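# Return the grip50 gripper to the empty stand slot

## Task

Bring the parallel gripper 'grip50' to the empty slot of the tool stand and seat it completely there; the task fails if it is not fully seated. Then unlock it, withdraw the tool changer to a good distance from the tool, and leave the arm clear. While grip50 is locked on, it counts as part of the arm.

## Robot and tools

Robot: one six-joint arm (UR7e type) with a tool changer on its flange. The changer can lock onto one of two grippers, grip50 (50 mm stroke) or grip85 (85 mm stroke). There is only one arm, so every command row covers that arm alone. Joint ranges in rad: shoulder pan -3.142 to 3.142, elbow 0.000 to 3.142, all other joints -6.283 to 6.283.

Frames: the scene frame has its origin on the table top under the arm's base, +z up, +y to the left when facing +x. Results report end_effector_position (metres) and end_effector_quat_wxyz for the centre of the changer's flat face, plus linear (m/s) and angular (rad/s) velocity. The face's own z axis points outward, away from the arm. In face axes (mm from the face centre), grip50's grip point is (0, -25, 180); grip85's is (0, 0, 173) closed and 13 mm closer when open. Both grippers close along face x.

execute_actions: argument actions is a list with zero or one entry; optional pictures (true/false) controls whether camera images come back. Empty list: nothing sent, current state returned. Motion entry: {"rows": [...], "steps": n}, 1 to 15 rows, steps 1 to 15 (default 15), each step lasting 1/30 s; row k is used at step k and the final row repeats. Wait entry: {"steps": n} with n up to 300, counted from the previous result, so your reply time eats into it.

Row layout, 13 numbers each in [-1, 1]: dx, dy, dz, rx, ry, rz, lock, grip50_position, grip50_force_limit, grip50_speed, grip85_position, grip85_force_limit, grip85_speed. The first six are an offset (not a pose) of the face's target from the face pose in the latest result that reported it (for a second or later call in the same reply, or before any result shows it: from the pose when the action begins). They are expressed in the face's own axes; 1.0 equals 0.6 m or 180 degrees; rx, ry, rz form a single rotation vector. Every row is measured from that same reference, not chained, so all-zero offsets pull the arm back to the reference rather than holding. Each step the command is clipped to at most 100 mm and 16 degrees away from the measured pose; after an action the arm only finishes the last clipped pose, so check the result and send the remainder. Motion lags commands by about 0.17 s.

lock: above 0 locks the changer onto a plate touching its face, below 0 unlocks, 0 keeps the last command; about 1 s either way. Gripper position +1 is fully open; -1 closes until blocked (grip50 pads meet near -0.65, grip85 near -0.8). force_limit -1..+1 maps to about 20 N up to 185 N (grip50) or 235 N (grip85). speed -1..+1 maps to about 20 to 150 mm/s. Gripper numbers only act while tool_id names that tool and it is ready.

move: target is one 13-number row as above (offset from the same reference). speed in m/s, 0.002 to 0.5, default 0.25; rotation up to twice that in rad/s. stop_force optional, 9 to 40 N: the path halts when push against the motion rises that much, then the face steps back 2 control steps and holds; only reliable at very low speed and without rotation; omit it when backing off a surface. The path is straight, 0.5 to 10 s, ignores obstacles. Result line move: gives the ending (done, off_target, moving, held, fault, contact), limits (paced = clipped, held = checks blocked steps) and distance from target.

wait: seconds 0 to 10, sends nothing. zoom_image: camera (cam_head_left, cam_head_right, cam_high, cam_low, cam_wrist) and region [x0, y0, x1, y1] in pixels, at most 504 x 504; all images are 672x504. read_manual: only licence texts. finished_scene: scene number, ends the scene irreversibly and grades it.

Result lines: HELD marks steps where your row was not (fully) sent; pose unreachable means the clearance check altered the command; Hand target shows where the controller is driving. Wrist force and Wrist torque are in face axes, force pointing from the contact into the arm, with up to ~4 N offset, ~2.4 N noise, saturating near 50 N per axis. Tool readings: tool_id (grip50, grip85, none), plate_near, locked, unlocked, in_stand, unlock_refused, and gripper values (n/a while starting up); object_status 0 moving, 1 blocked while opening, 2 blocked while closing, 3 at target or pads met.

Stowing procedure: the plate hangs in a fork; the face's -y axis must point to the fork's open side. Fork arms sit 40 to 70 mm each side of the slot centre along face x, their front ends 45 mm toward the open side, their tops 18 mm below the hung plate's face; stops are 10 mm high; slots are 180 mm apart. Changer body: 63 mm wide at the face, contact block out to 46 mm on -y, lock motor out to 58 mm on +y. Reverse the removal path: come in about 20 mm above the seated height (between 10 and 30 mm), start at least 110 mm out on the face -y side, slide along face +y into the fork, then lower until in_stand reads 1. Hold still, send lock -1, wait for unlocked to read 1 (elsewhere the lock cannot open and unlock_refused reads 1). Then back the face off along face -z, well away from the tool, and clear.

Avoid: pressing past contact (the arm is stiff), fast contacts, an external force of 150 N or joint torque at its limit (wrist joints 25.4 N m, others 136 N m) which freezes the arm for 10 s, motor heat (warning at 70 °C, braking at 85 °C), and knocking anything off the table.

Each tool is called after "Call:" as name([rows], argument=value, ...), one row to a line, values as JSON.

## Session

Call:
execute_actions(actions=[])

Scene clock: 0.00 s of 6000.00 s.
end_effector_position=(+0.1509, +0.4451, +0.3989) locked=0 unlocked=1 plate_near=0 in_stand=0 unlock_refused=0 tool_id=none grip50_position_measured=n/a grip50_object_status=n/a grip85_position_measured=n/a grip85_object_status=n/a end_effector_quat_wxyz=(+0.193, +0.947, +0.234, +0.100) end_effector_velocity=(-0.000, +0.000, -0.000) end_effector_angular_velocity=(+0.000, +0.001, +0.001)
Joint positions: [ 1.076 -1.576  1.729 -1.565 -1.978  0.645]
Joint velocities: [ 0.001  0.001 -0.001  0.     0.001 -0.   ]
Wrist force (N, on the end effector, along its own x y z axes, offset not removed): no reading
Wrist torque (N m, same axes, about the end effector's origin, offset not removed): no reading
Hand target: +0.151, +0.445, +0.399; +0.193, +0.947, +0.234, +0.100

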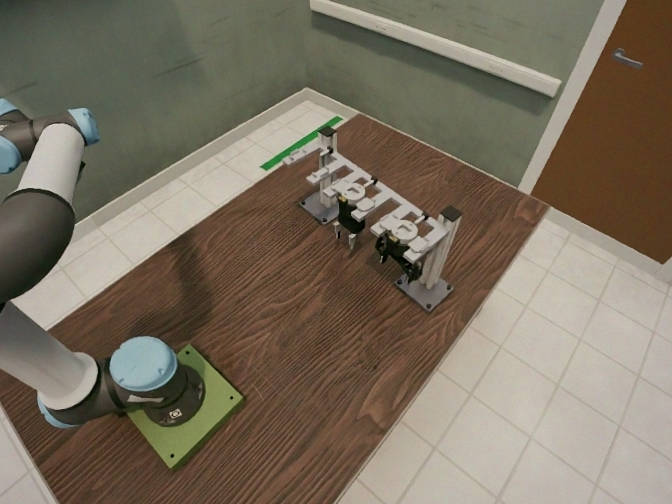

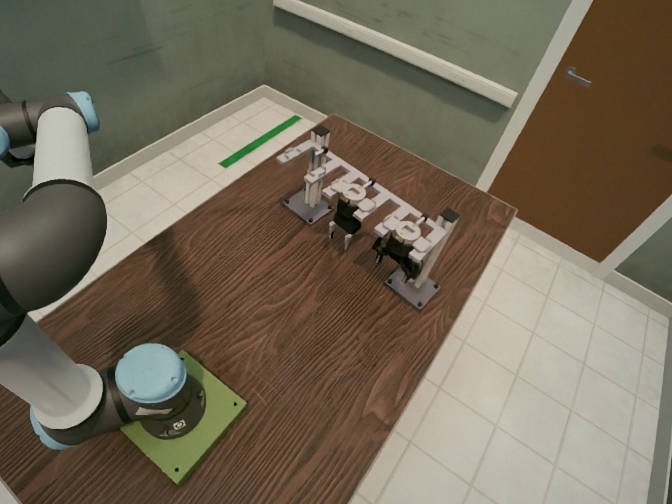

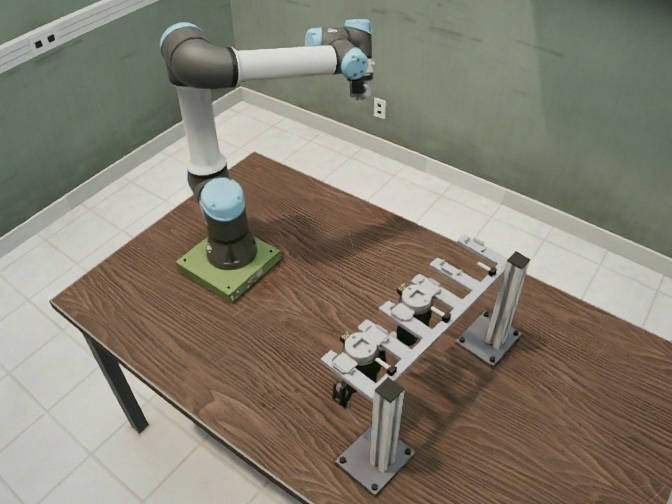

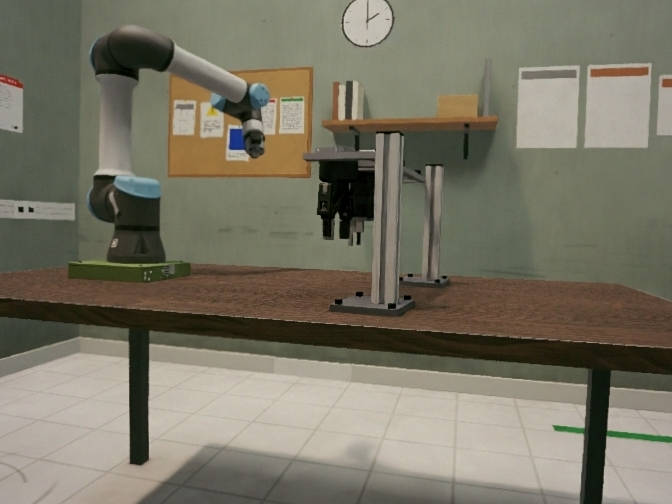

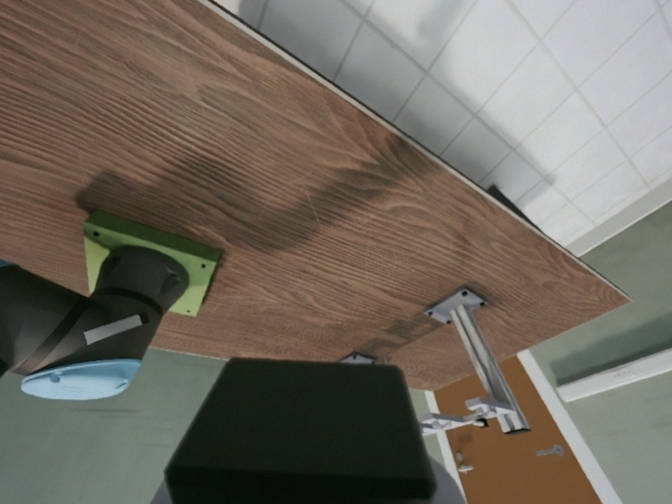

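Call:
move(target=[0.23,0.9075,0.3455,0.1397,0.0444,-0.34,0,1,0,0,1,0,0], speed=0.35)

Scene clock: 4.43 s of 6000.00 s.
end_effector_position=(+0.5492, +0.0011, +0.4505) locked=0 unlocked=1 plate_near=0 in_stand=0 unlock_refused=0 tool_id=none grip50_position_measured=n/a grip50_object_status=n/a grip85_position_measured=n/a grip85_object_status=n/a end_effector_quat_wxyz=(+0.001, +0.707, +0.707, +0.000) end_effector_velocity=(+0.002, -0.001, +0.000) end_effector_angular_velocity=(+0.002, +0.004, +0.005)
Joint positions: [-0.274 -1.483  1.509 -1.602 -1.56  -1.826]
Joint velocities: [-0.001  0.007 -0.009  0.006  0.001 -0.006]
Wrist force (N, on the end effector, along its own x y z axes, offset not removed): [-2.8 -0.2 0.3]
Wrist torque (N m, same axes, about the end effector's origin, offset not removed): [-0.03 0.22 -0.01]
Hand target: +0.549, +0.001, +0.451; +0.001, +0.707, +0.707, +0.000
Off the commanded pose: 0.001 m, 0 deg.
move: done

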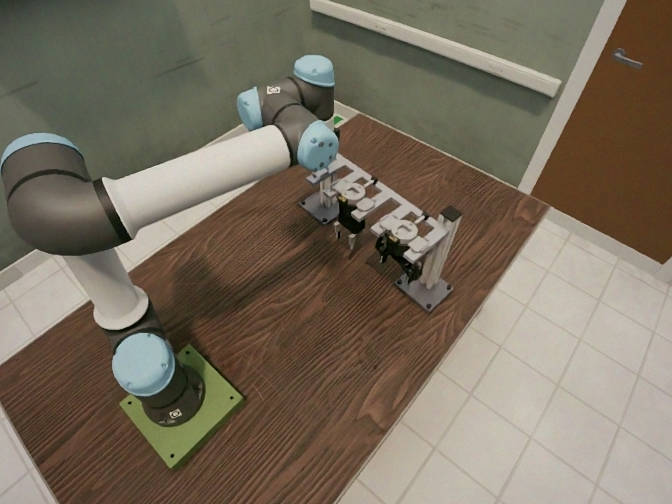

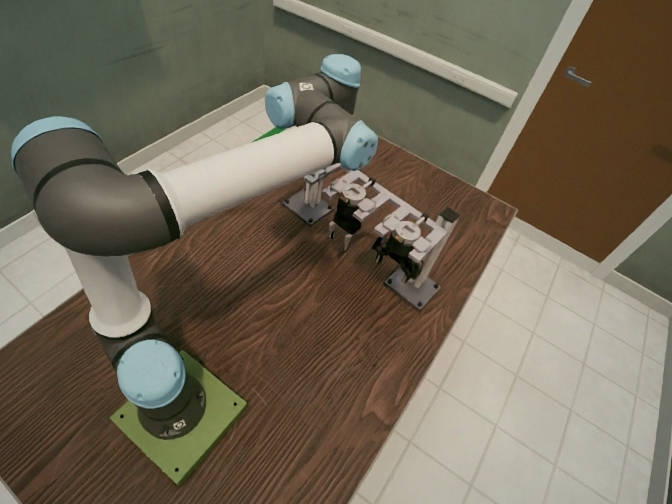

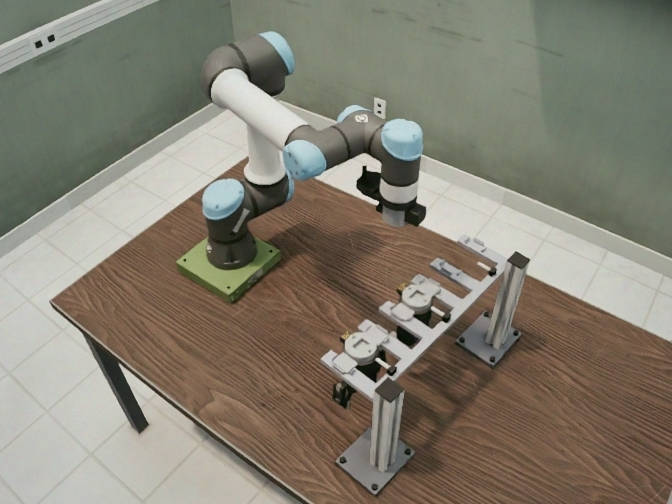

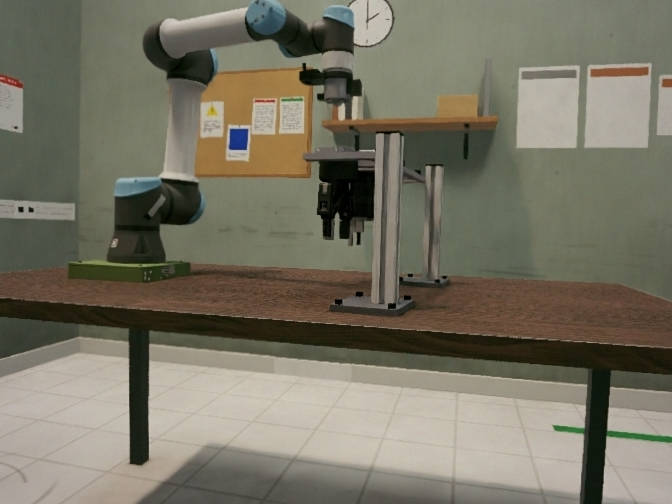

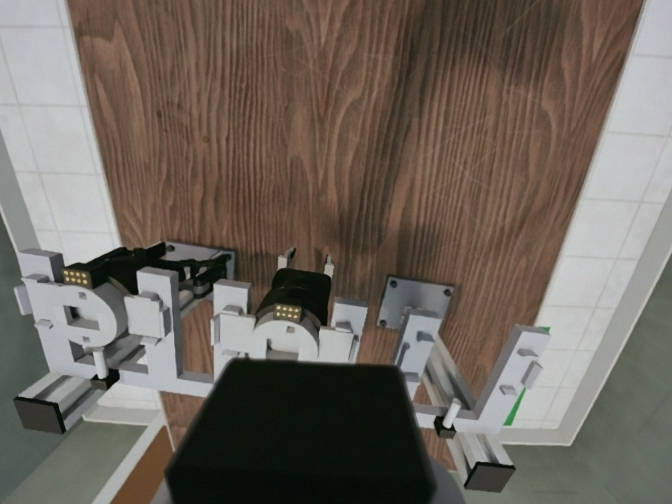

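Call:
move(target=[-0.058,0.115,0.12,0,0,0.039,0,1,0,0,1,0,0])

Call:
zoom_image(camera="cam_wrist", region=[84,126,588,504])

Scene clock: 7.67 s of 6000.00 s.
end_effector_position=(+0.6180, -0.0339, +0.3788) locked=0 unlocked=1 plate_near=0 in_stand=0 unlock_refused=0 tool_id=none grip50_position_measured=n/a grip50_object_status=n/a grip85_position_measured=n/a grip85_object_status=n/a end_effector_quat_wxyz=(+0.001, +0.749, +0.663, +0.000) end_effector_velocity=(+0.002, +0.000, -0.002) end_effector_angular_velocity=(-0.000, +0.002, -0.000)
Joint positions: [-0.3   -1.295  1.469 -1.749 -1.56  -1.73 ]
Joint velocities: [ 0.001  0.006 -0.002 -0.001 -0.001  0.002]
Wrist force (N, on the end effector, along its own x y z axes, offset not removed): [-0.4 -2.3 1.3]
Wrist torque (N m, same axes, about the end effector's origin, offset not removed): [-0.20 -0.05 -0.17]
Hand target: +0.618, -0.034, +0.379; +0.001, +0.749, +0.662, +0.000
Off the commanded pose: 0.000 m, 0 deg.
move: done

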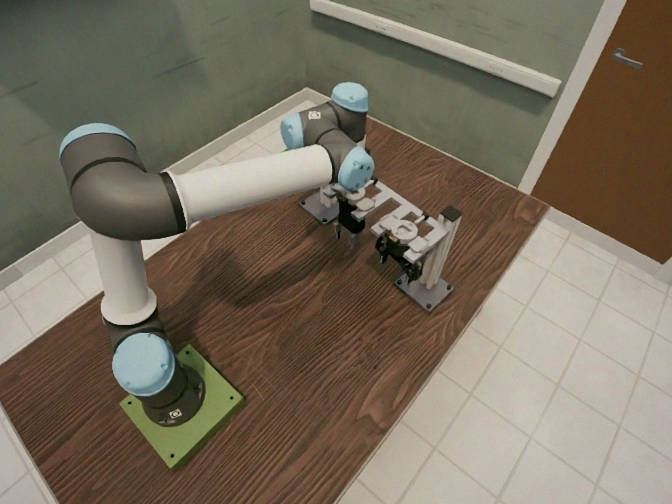

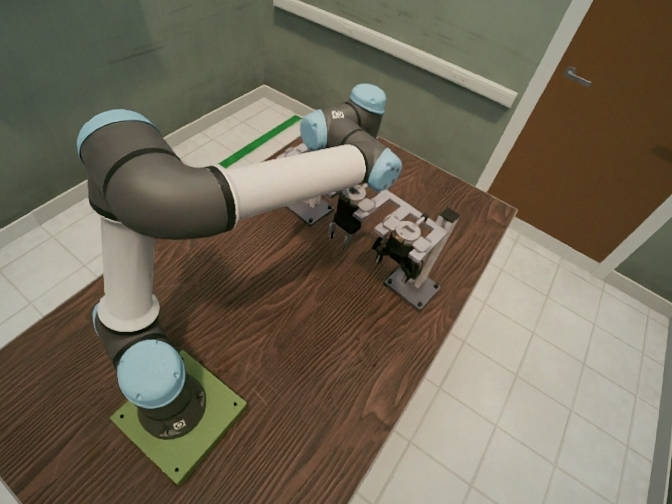

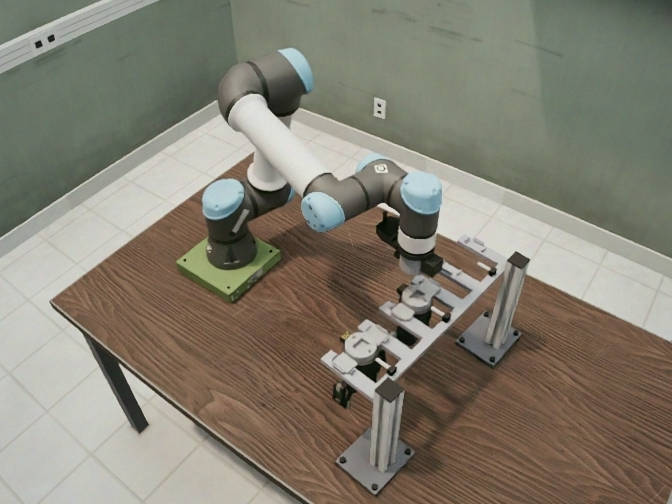

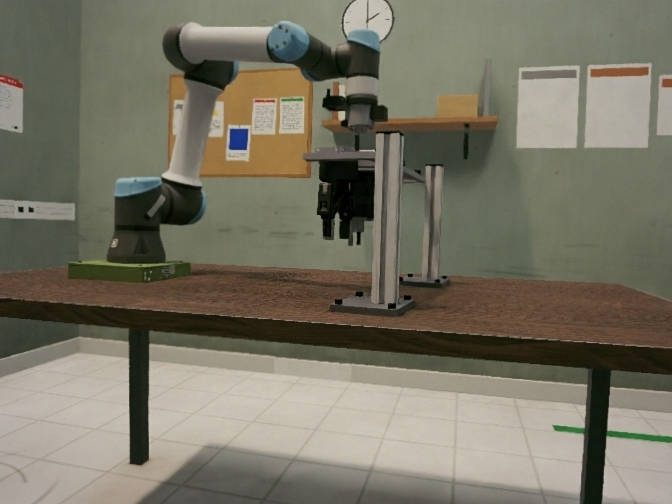

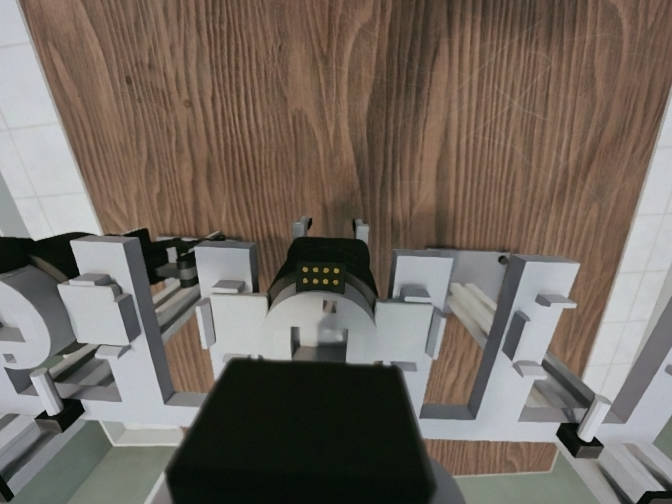

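Region (84, 126, 588, 504) of cam_wrist's 672x504 image, scaled by 1.000; it fills the top 378 rows of this view, and the rest is white.

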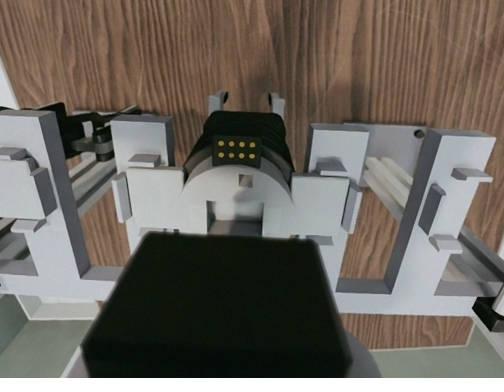

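Call:
move(target=[-0.0117,0.031,0.075,0,0,0,0,1,0,0,1,0,0], speed=0.15)

Call:
zoom_image(camera="cam_wrist", region=[210,200,460,400])

Scene clock: 10.50 s of 6000.00 s.
end_effector_position=(+0.6356, -0.0431, +0.3341) locked=0 unlocked=1 plate_near=0 in_stand=0 unlock_refused=0 tool_id=none grip50_position_measured=n/a grip50_object_status=n/a grip85_position_measured=n/a grip85_object_status=n/a end_effector_quat_wxyz=(+0.001, +0.749, +0.663, +0.000) end_effector_velocity=(+0.001, -0.001, -0.001) end_effector_angular_velocity=(-0.000, -0.003, +0.000)
Joint positions: [-0.306 -1.229  1.497 -1.843 -1.56  -1.735]
Joint velocities: [-0.     0.003 -0.    -0.005  0.001 -0.001]
Wrist force (N, on the end effector, along its own x y z axes, offset not removed): [-1.5 0.3 2.7]
Wrist torque (N m, same axes, about the end effector's origin, offset not removed): [0.06 0.06 -0.04]
Hand target: +0.636, -0.043, +0.334; +0.001, +0.749, +0.663, +0.000
Off the commanded pose: 0.000 m, 0 deg.
move: done

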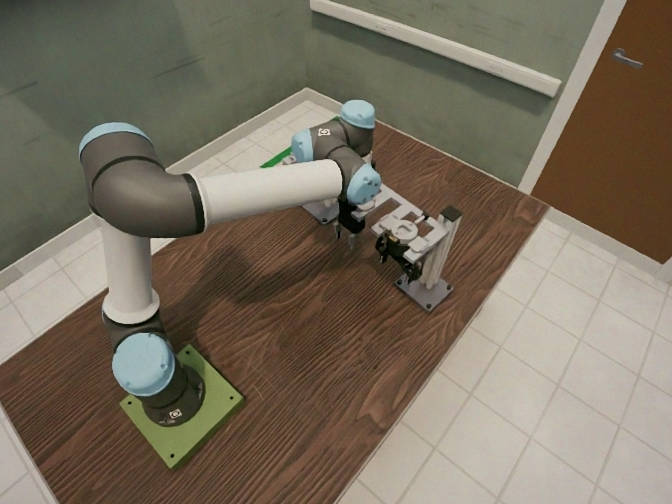

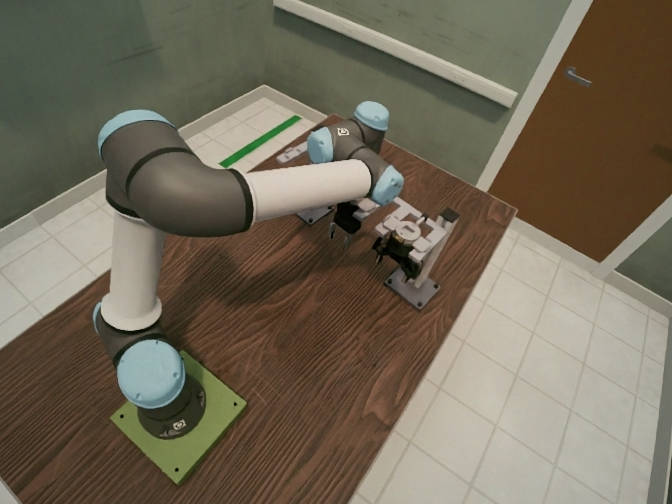

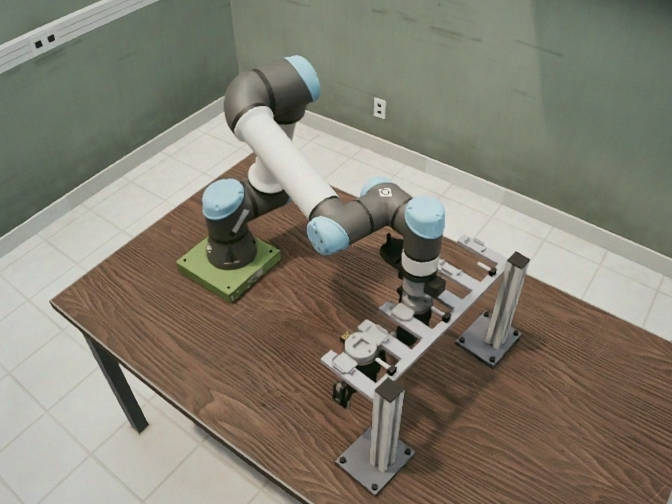

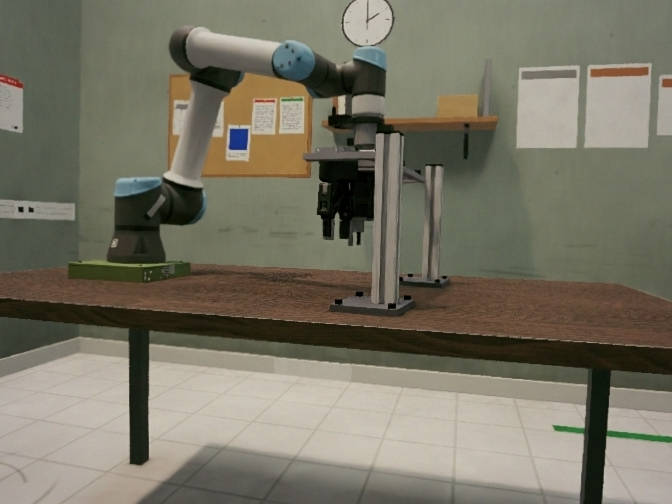

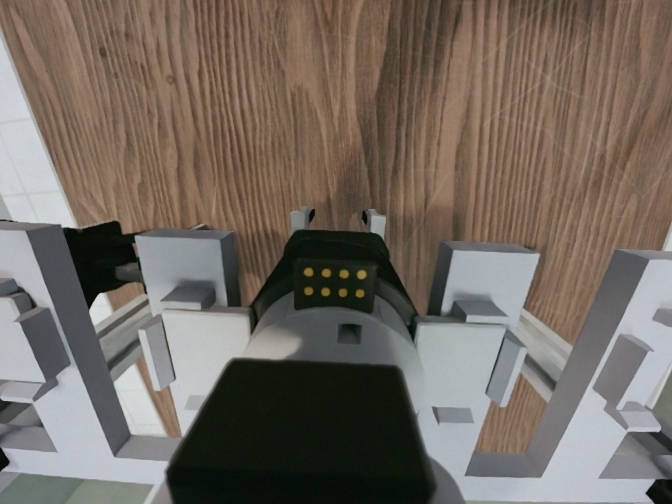

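Region (210, 200, 460, 400) of cam_wrist's 672x504 image, scaled by 2.016, with more detail than that image has; it fills the top 403 rows of this view, and the rest is white.

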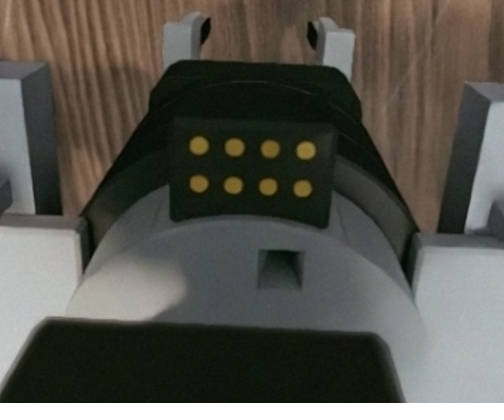

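Call:
move(target=[0,0,0.027,0,0,0,0,1,0,0,1,0,0], speed=0.05)

Call:
zoom_image(camera="cam_wrist", region=[160,250,320,504])

Call:
zoom_image(camera="cam_wrist", region=[320,250,480,504])

Scene clock: 12.40 s of 6000.00 s.
end_effector_position=(+0.6356, -0.0431, +0.3181) locked=0 unlocked=1 plate_near=0 in_stand=0 unlock_refused=0 tool_id=none grip50_position_measured=n/a grip50_object_status=n/a grip85_position_measured=n/a grip85_object_status=n/a end_effector_quat_wxyz=(+0.001, +0.749, +0.663, +0.000) end_effector_velocity=(-0.000, -0.000, -0.002) end_effector_angular_velocity=(-0.000, -0.000, -0.000)
Joint positions: [-0.306 -1.218  1.524 -1.881 -1.56  -1.735]
Joint velocities: [ 0.     0.001  0.004 -0.006 -0.     0.   ]
Wrist force (N, on the end effector, along its own x y z axes, offset not removed): [-2.9 -0.9 0.7]
Wrist torque (N m, same axes, about the end effector's origin, offset not removed): [0.01 0.11 0.05]
Hand target: +0.636, -0.043, +0.318; +0.001, +0.749, +0.663, +0.000
Off the commanded pose: 0.000 m, 0 deg.
move: done

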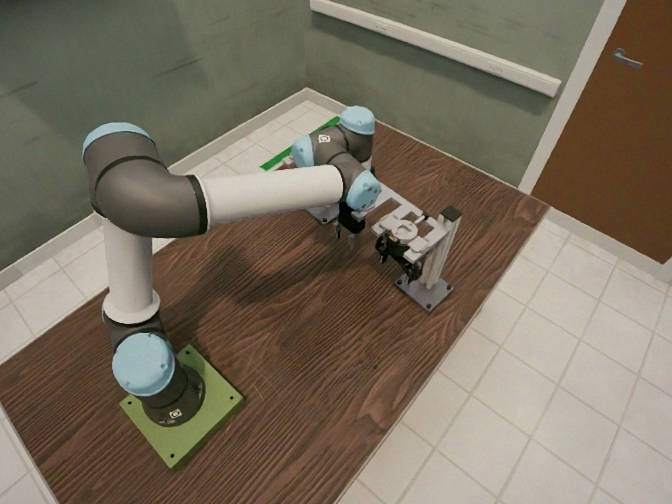

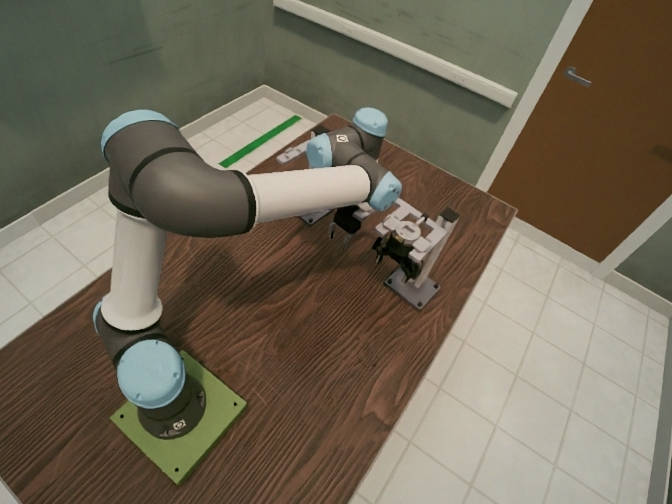

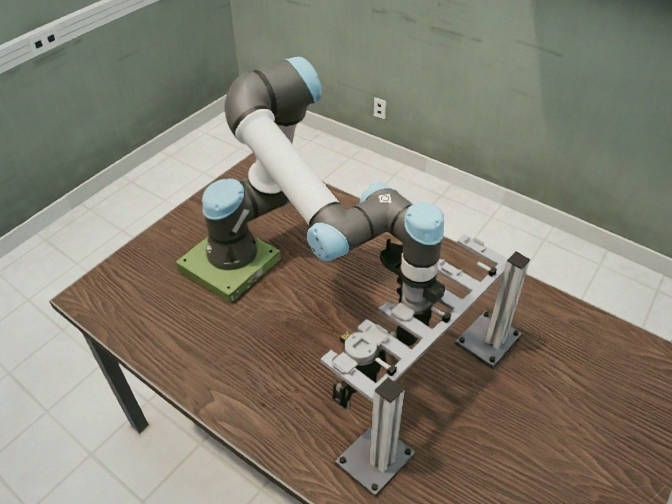

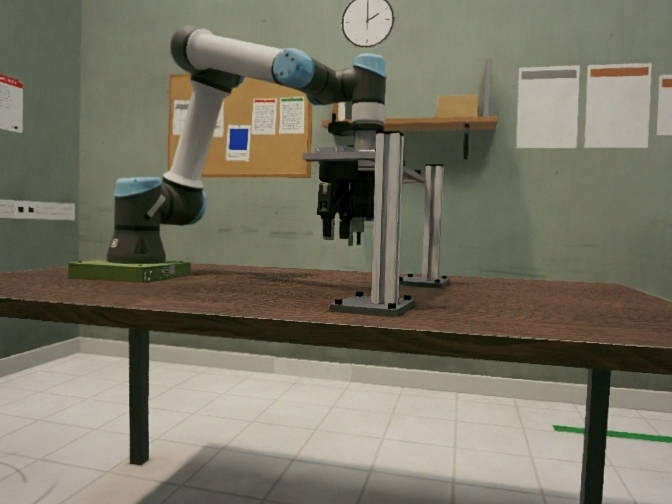

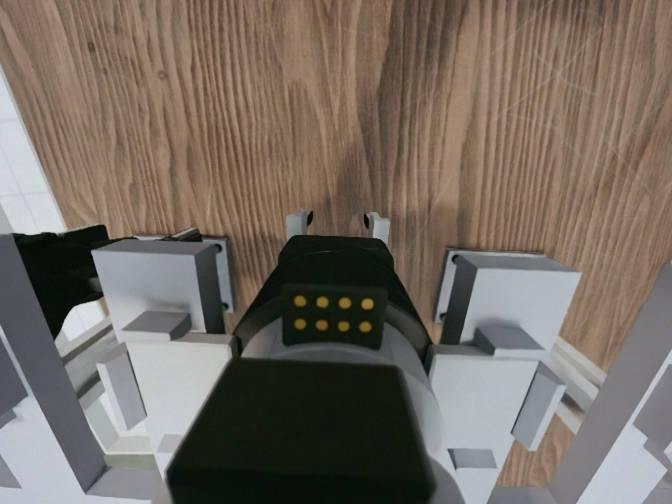

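Region (160, 250, 320, 504) of cam_wrist's 672x504 image, scaled by 1.984, with more detail than that image has; it fills the left 317 columns of this view, and the rest is white.

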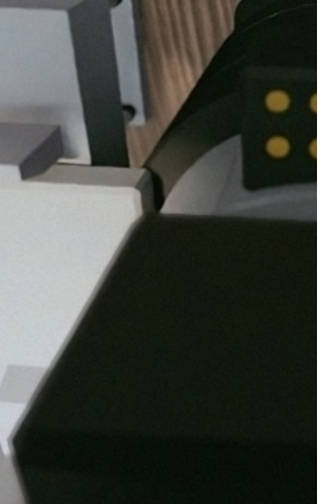

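Region (320, 250, 480, 504) of cam_wrist's 672x504 image, scaled by 1.984, with more detail than that image has; it fills the left 317 columns of this view, and the rest is white.

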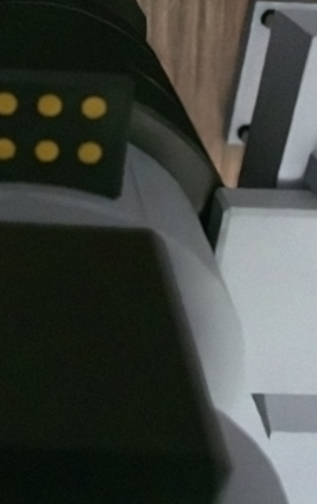

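Call:
move(target=[0.0032,0.0005,0.011,0,0,0,0,1,0,0,1,0,0], speed=0.03)

Call:
zoom_image(camera="cam_wrist", region=[200,250,440,430])

Scene clock: 15.20 s of 6000.00 s.
end_effector_position=(+0.6361, -0.0414, +0.3118) locked=0 unlocked=1 plate_near=0 in_stand=0 unlock_refused=0 tool_id=none grip50_position_measured=n/a grip50_object_status=n/a grip85_position_measured=n/a grip85_object_status=n/a end_effector_quat_wxyz=(+0.001, +0.749, +0.663, +0.000) end_effector_velocity=(-0.000, +0.000, -0.002) end_effector_angular_velocity=(-0.000, -0.000, -0.002)
Joint positions: [-0.302 -1.213  1.533 -1.896 -1.56  -1.732]
Joint velocities: [ 0.     0.001  0.005 -0.006 -0.     0.003]
Wrist force (N, on the end effector, along its own x y z axes, offset not removed): [-2.1 -1.4 -0.4]
Wrist torque (N m, same axes, about the end effector's origin, offset not removed): [-0.09 0.13 -0.14]
Hand target: +0.636, -0.041, +0.312; +0.001, +0.749, +0.663, +0.000
Off the commanded pose: 0.000 m, 0 deg.
move: done

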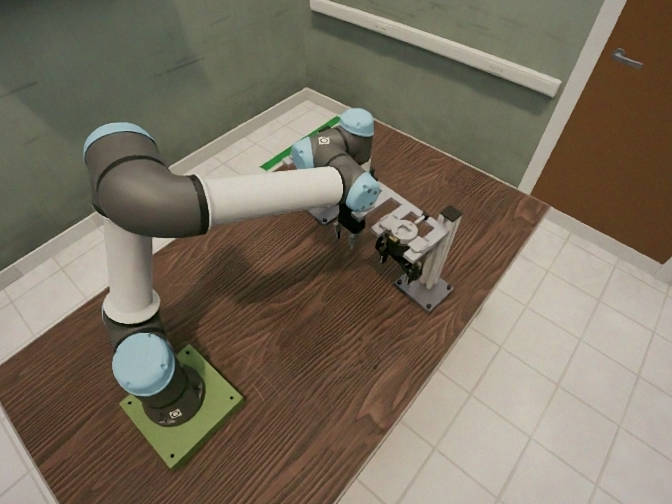

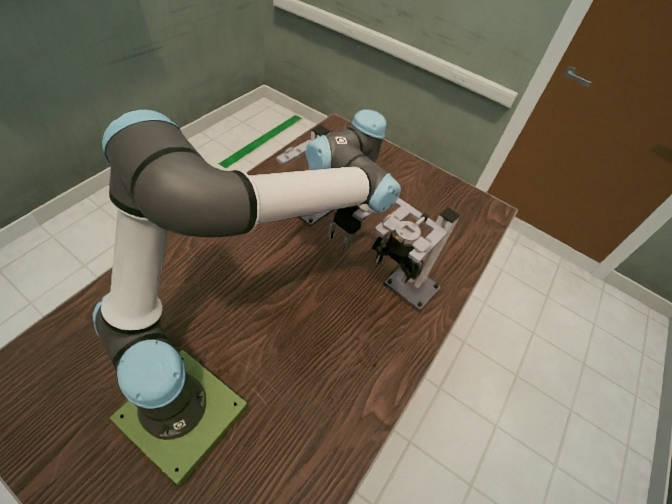

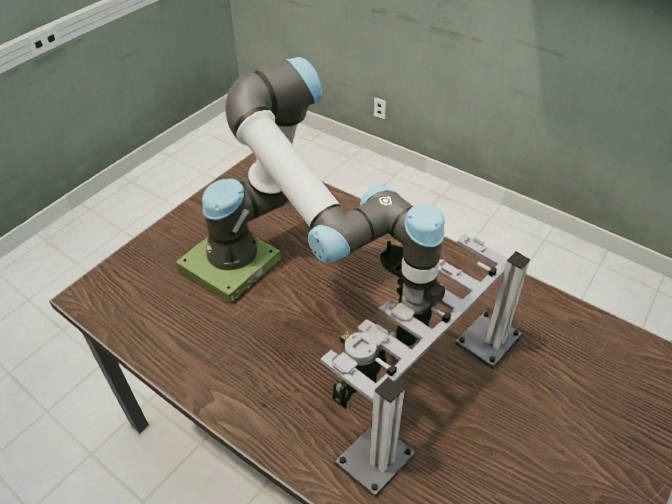

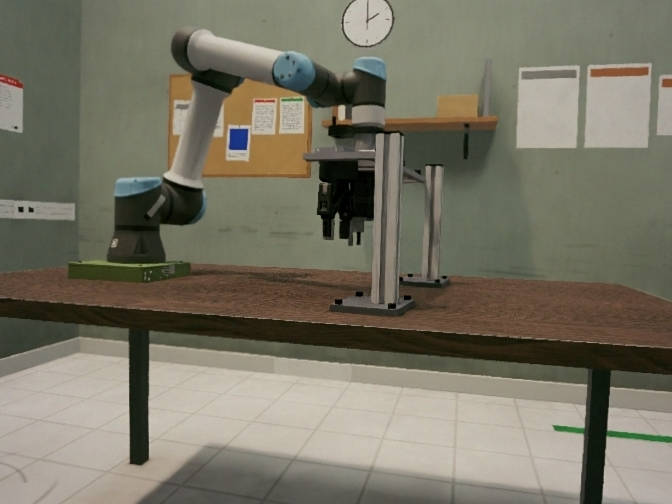

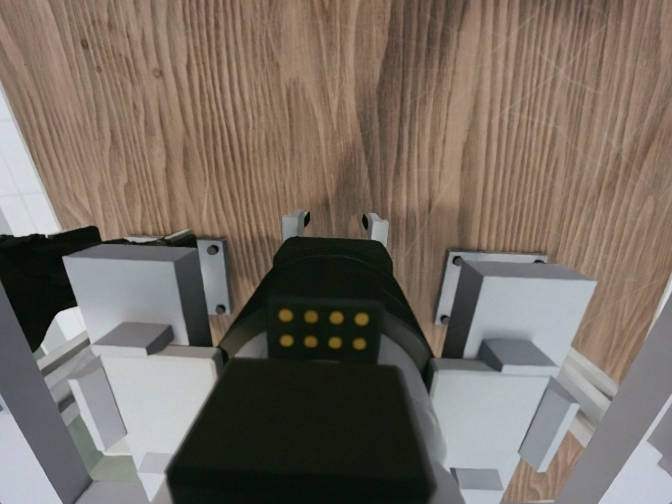

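Region (200, 250, 440, 430) of cam_wrist's 672x504 image, scaled by 2.100, with more detail than that image has; it fills the top 378 rows of this view, and the rest is white.

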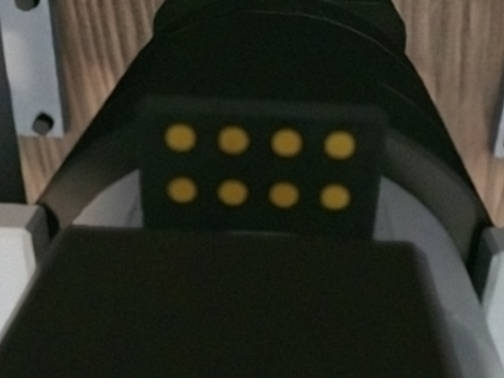

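Call:
move(target=[0.0008,0,0.03,0,0,0,0,1,0,0,1,0,0], speed=0.004, stop_force=12)

Scene clock: 19.07 s of 6000.00 s.
end_effector_position=(+0.6362, -0.0411, +0.3011) locked=0 unlocked=1 plate_near=1 in_stand=1 unlock_refused=0 tool_id=none grip50_position_measured=n/a grip50_object_status=n/a grip85_position_measured=n/a grip85_object_status=n/a end_effector_quat_wxyz=(+0.001, +0.749, +0.663, +0.000) end_effector_velocity=(-0.000, +0.000, +0.001) end_effector_angular_velocity=(+0.000, +0.002, +0.001)
Joint positions: [-0.302 -1.204  1.55  -1.921 -1.56  -1.731]
Joint velocities: [ 0.    -0.    -0.003  0.005 -0.001 -0.   ]
Wrist force (N, on the end effector, along its own x y z axes, offset not removed): [-1.5 -17.9 -26.5]
Wrist torque (N m, same axes, about the end effector's origin, offset not removed): [0.22 0.28 -1.38]
Hand target: +0.636, -0.041, +0.301; +0.001, +0.749, +0.663, +0.000
Off the commanded pose: 0.007 m, 0 deg.
move: contact

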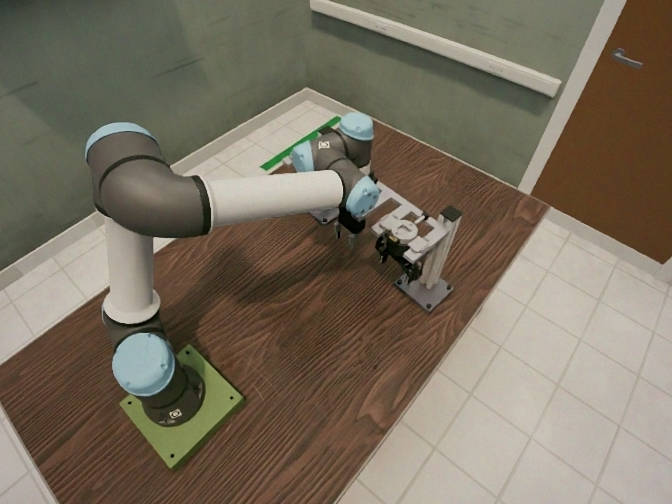

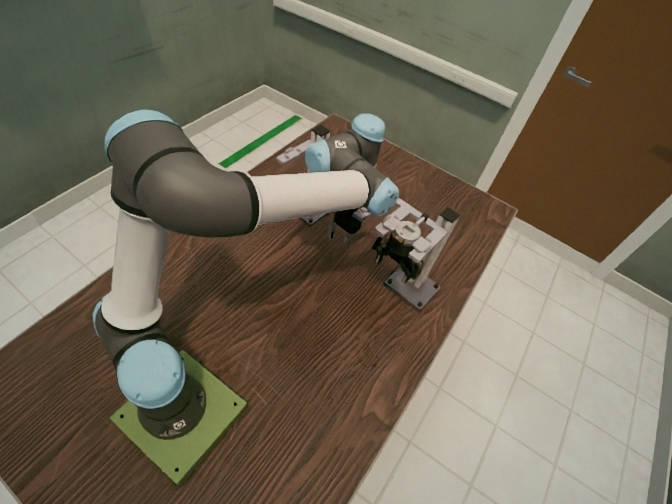

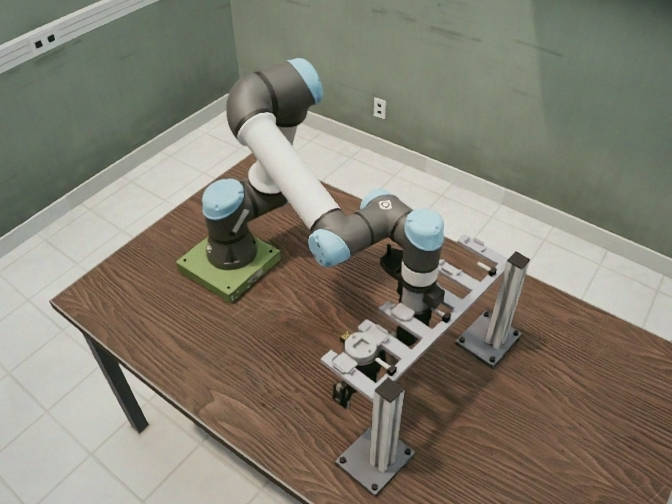

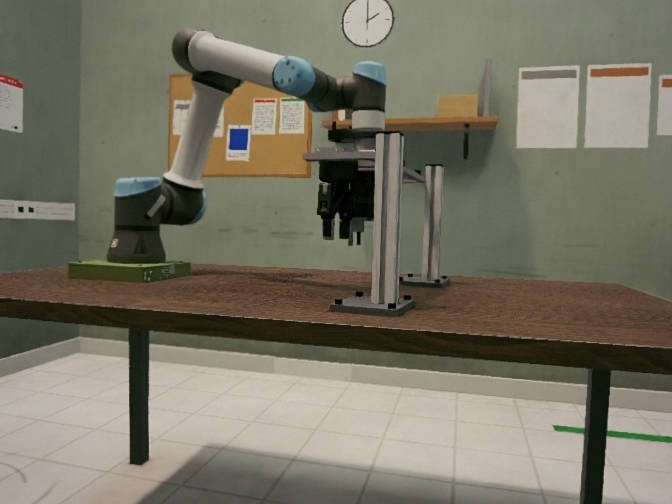

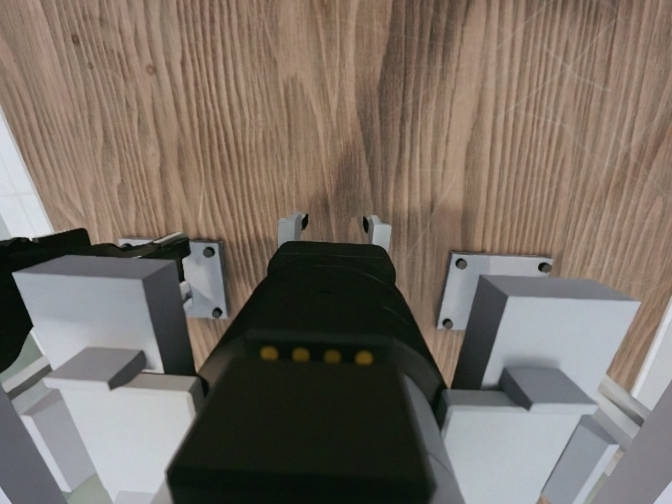

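Call:
execute_actions([
  {"rows":[[0,-0.0008,-0.0002,0,0,-0.0017,1,1,0,0,1,0,0]],"steps":15},
], pictures=false)

Call:
execute_actions([
  {"steps":22},
], pictures=false)

Scene clock: 20.40 s of 6000.00 s.
end_effector_position=(+0.6357, -0.0410, +0.3012) locked=0 unlocked=0 plate_near=1 in_stand=1 unlock_refused=0 tool_id=none grip50_position_measured=n/a grip50_object_status=n/a grip85_position_measured=n/a grip85_object_status=n/a end_effector_quat_wxyz=(+0.001, +0.747, +0.665, +0.000) end_effector_velocity=(-0.001, +0.001, -0.001) end_effector_angular_velocity=(+0.001, +0.002, +0.000)
Joint positions: [-0.302 -1.205  1.552 -1.921 -1.56  -1.737]
Joint velocities: [0.001 0.    0.002 0.    0.    0.   ]
Wrist force (N, on the end effector, along its own x y z axes, offset not removed): [0.0 6.2 -6.4]
Wrist torque (N m, same axes, about the end effector's origin, offset not removed): [0.07 0.28 -0.04]
Hand target: +0.636, -0.041, +0.301; +0.001, +0.747, +0.665, +0.000
Off the commanded pose: 0.000 m, 0 deg.
Steps of this call (steps 1 to 25: nothing new was sent; steps 26 to 40: all 15 steps of this action). Readings (end_effector_position | what the end effector reports):
26: (+0.6362, -0.0411, +0.3014) | locked=0 unlocked=0 plate_near=1 in_stand=1 unlock_refused=0 tool_id=none grip50_position_measured=n/a grip50_object_status=n/a grip85_position_measured=n/a grip85_object_status=n/a
27: (+0.6362, -0.0410, +0.3014) | locked=0 unlocked=0 plate_near=1 in_stand=1 unlock_refused=0 tool_id=none grip50_position_measured=n/a grip50_object_status=n/a grip85_position_measured=n/a grip85_object_status=n/a
29: (+0.6360, -0.0410, +0.3014) | locked=0 unlocked=0 plate_near=1 in_stand=1 unlock_refused=0 tool_id=none grip50_position_measured=n/a grip50_object_status=n/a grip85_position_measured=n/a grip85_object_status=n/a
33: (+0.6358, -0.0410, +0.3013) | locked=0 unlocked=0 plate_near=1 in_stand=1 unlock_refused=0 tool_id=none grip50_position_measured=n/a grip50_object_status=n/a grip85_position_measured=n/a grip85_object_status=n/a
40: the state above

Scene clock: 21.13 s of 6000.00 s.
end_effector_position=(+0.6357, -0.0410, +0.3013) locked=1 unlocked=0 plate_near=1 in_stand=1 unlock_refused=0 tool_id=grip50 grip50_position_measured=n/a grip50_object_status=n/a grip85_position_measured=n/a grip85_object_status=n/a end_effector_quat_wxyz=(+0.001, +0.747, +0.665, +0.000) end_effector_velocity=(+0.000, -0.000, +0.000) end_effector_angular_velocity=(-0.001, -0.001, +0.001)
Joint positions: [-0.302 -1.205  1.552 -1.921 -1.56  -1.737]
Joint velocities: [ 0.    -0.    -0.     0.    -0.001 -0.001]
Wrist force (N, on the end effector, along its own x y z axes, offset not removed): [-3.4 3.4 -20.7]
Wrist torque (N m, same axes, about the end effector's origin, offset not removed): [-0.33 1.39 0.20]
Hand target: +0.636, -0.041, +0.301; +0.001, +0.747, +0.665, +0.000
Off the commanded pose: 0.000 m, 0 deg.
Steps of this call (steps 1 to 22: nothing new was sent). Readings (end_effector_position | what the end effector reports):
1: (+0.6357, -0.0410, +0.3012) | locked=0 unlocked=0 plate_near=1 in_stand=1 unlock_refused=0 tool_id=none grip50_position_measured=n/a grip50_object_status=n/a grip85_position_measured=n/a grip85_object_status=n/a
2: (+0.6357, -0.0410, +0.3012) | locked=0 unlocked=0 plate_near=1 in_stand=1 unlock_refused=0 tool_id=none grip50_position_measured=n/a grip50_object_status=n/a grip85_position_measured=n/a grip85_object_status=n/a
4: (+0.6357, -0.0410, +0.3012) | locked=0 unlocked=0 plate_near=1 in_stand=1 unlock_refused=0 tool_id=none grip50_position_measured=n/a grip50_object_status=n/a grip85_position_measured=n/a grip85_object_status=n/a
8: (+0.6357, -0.0410, +0.3012) | locked=0 unlocked=0 plate_near=1 in_stand=1 unlock_refused=0 tool_id=none grip50_position_measured=n/a grip50_object_status=n/a grip85_position_measured=n/a grip85_object_status=n/a
22: the state above


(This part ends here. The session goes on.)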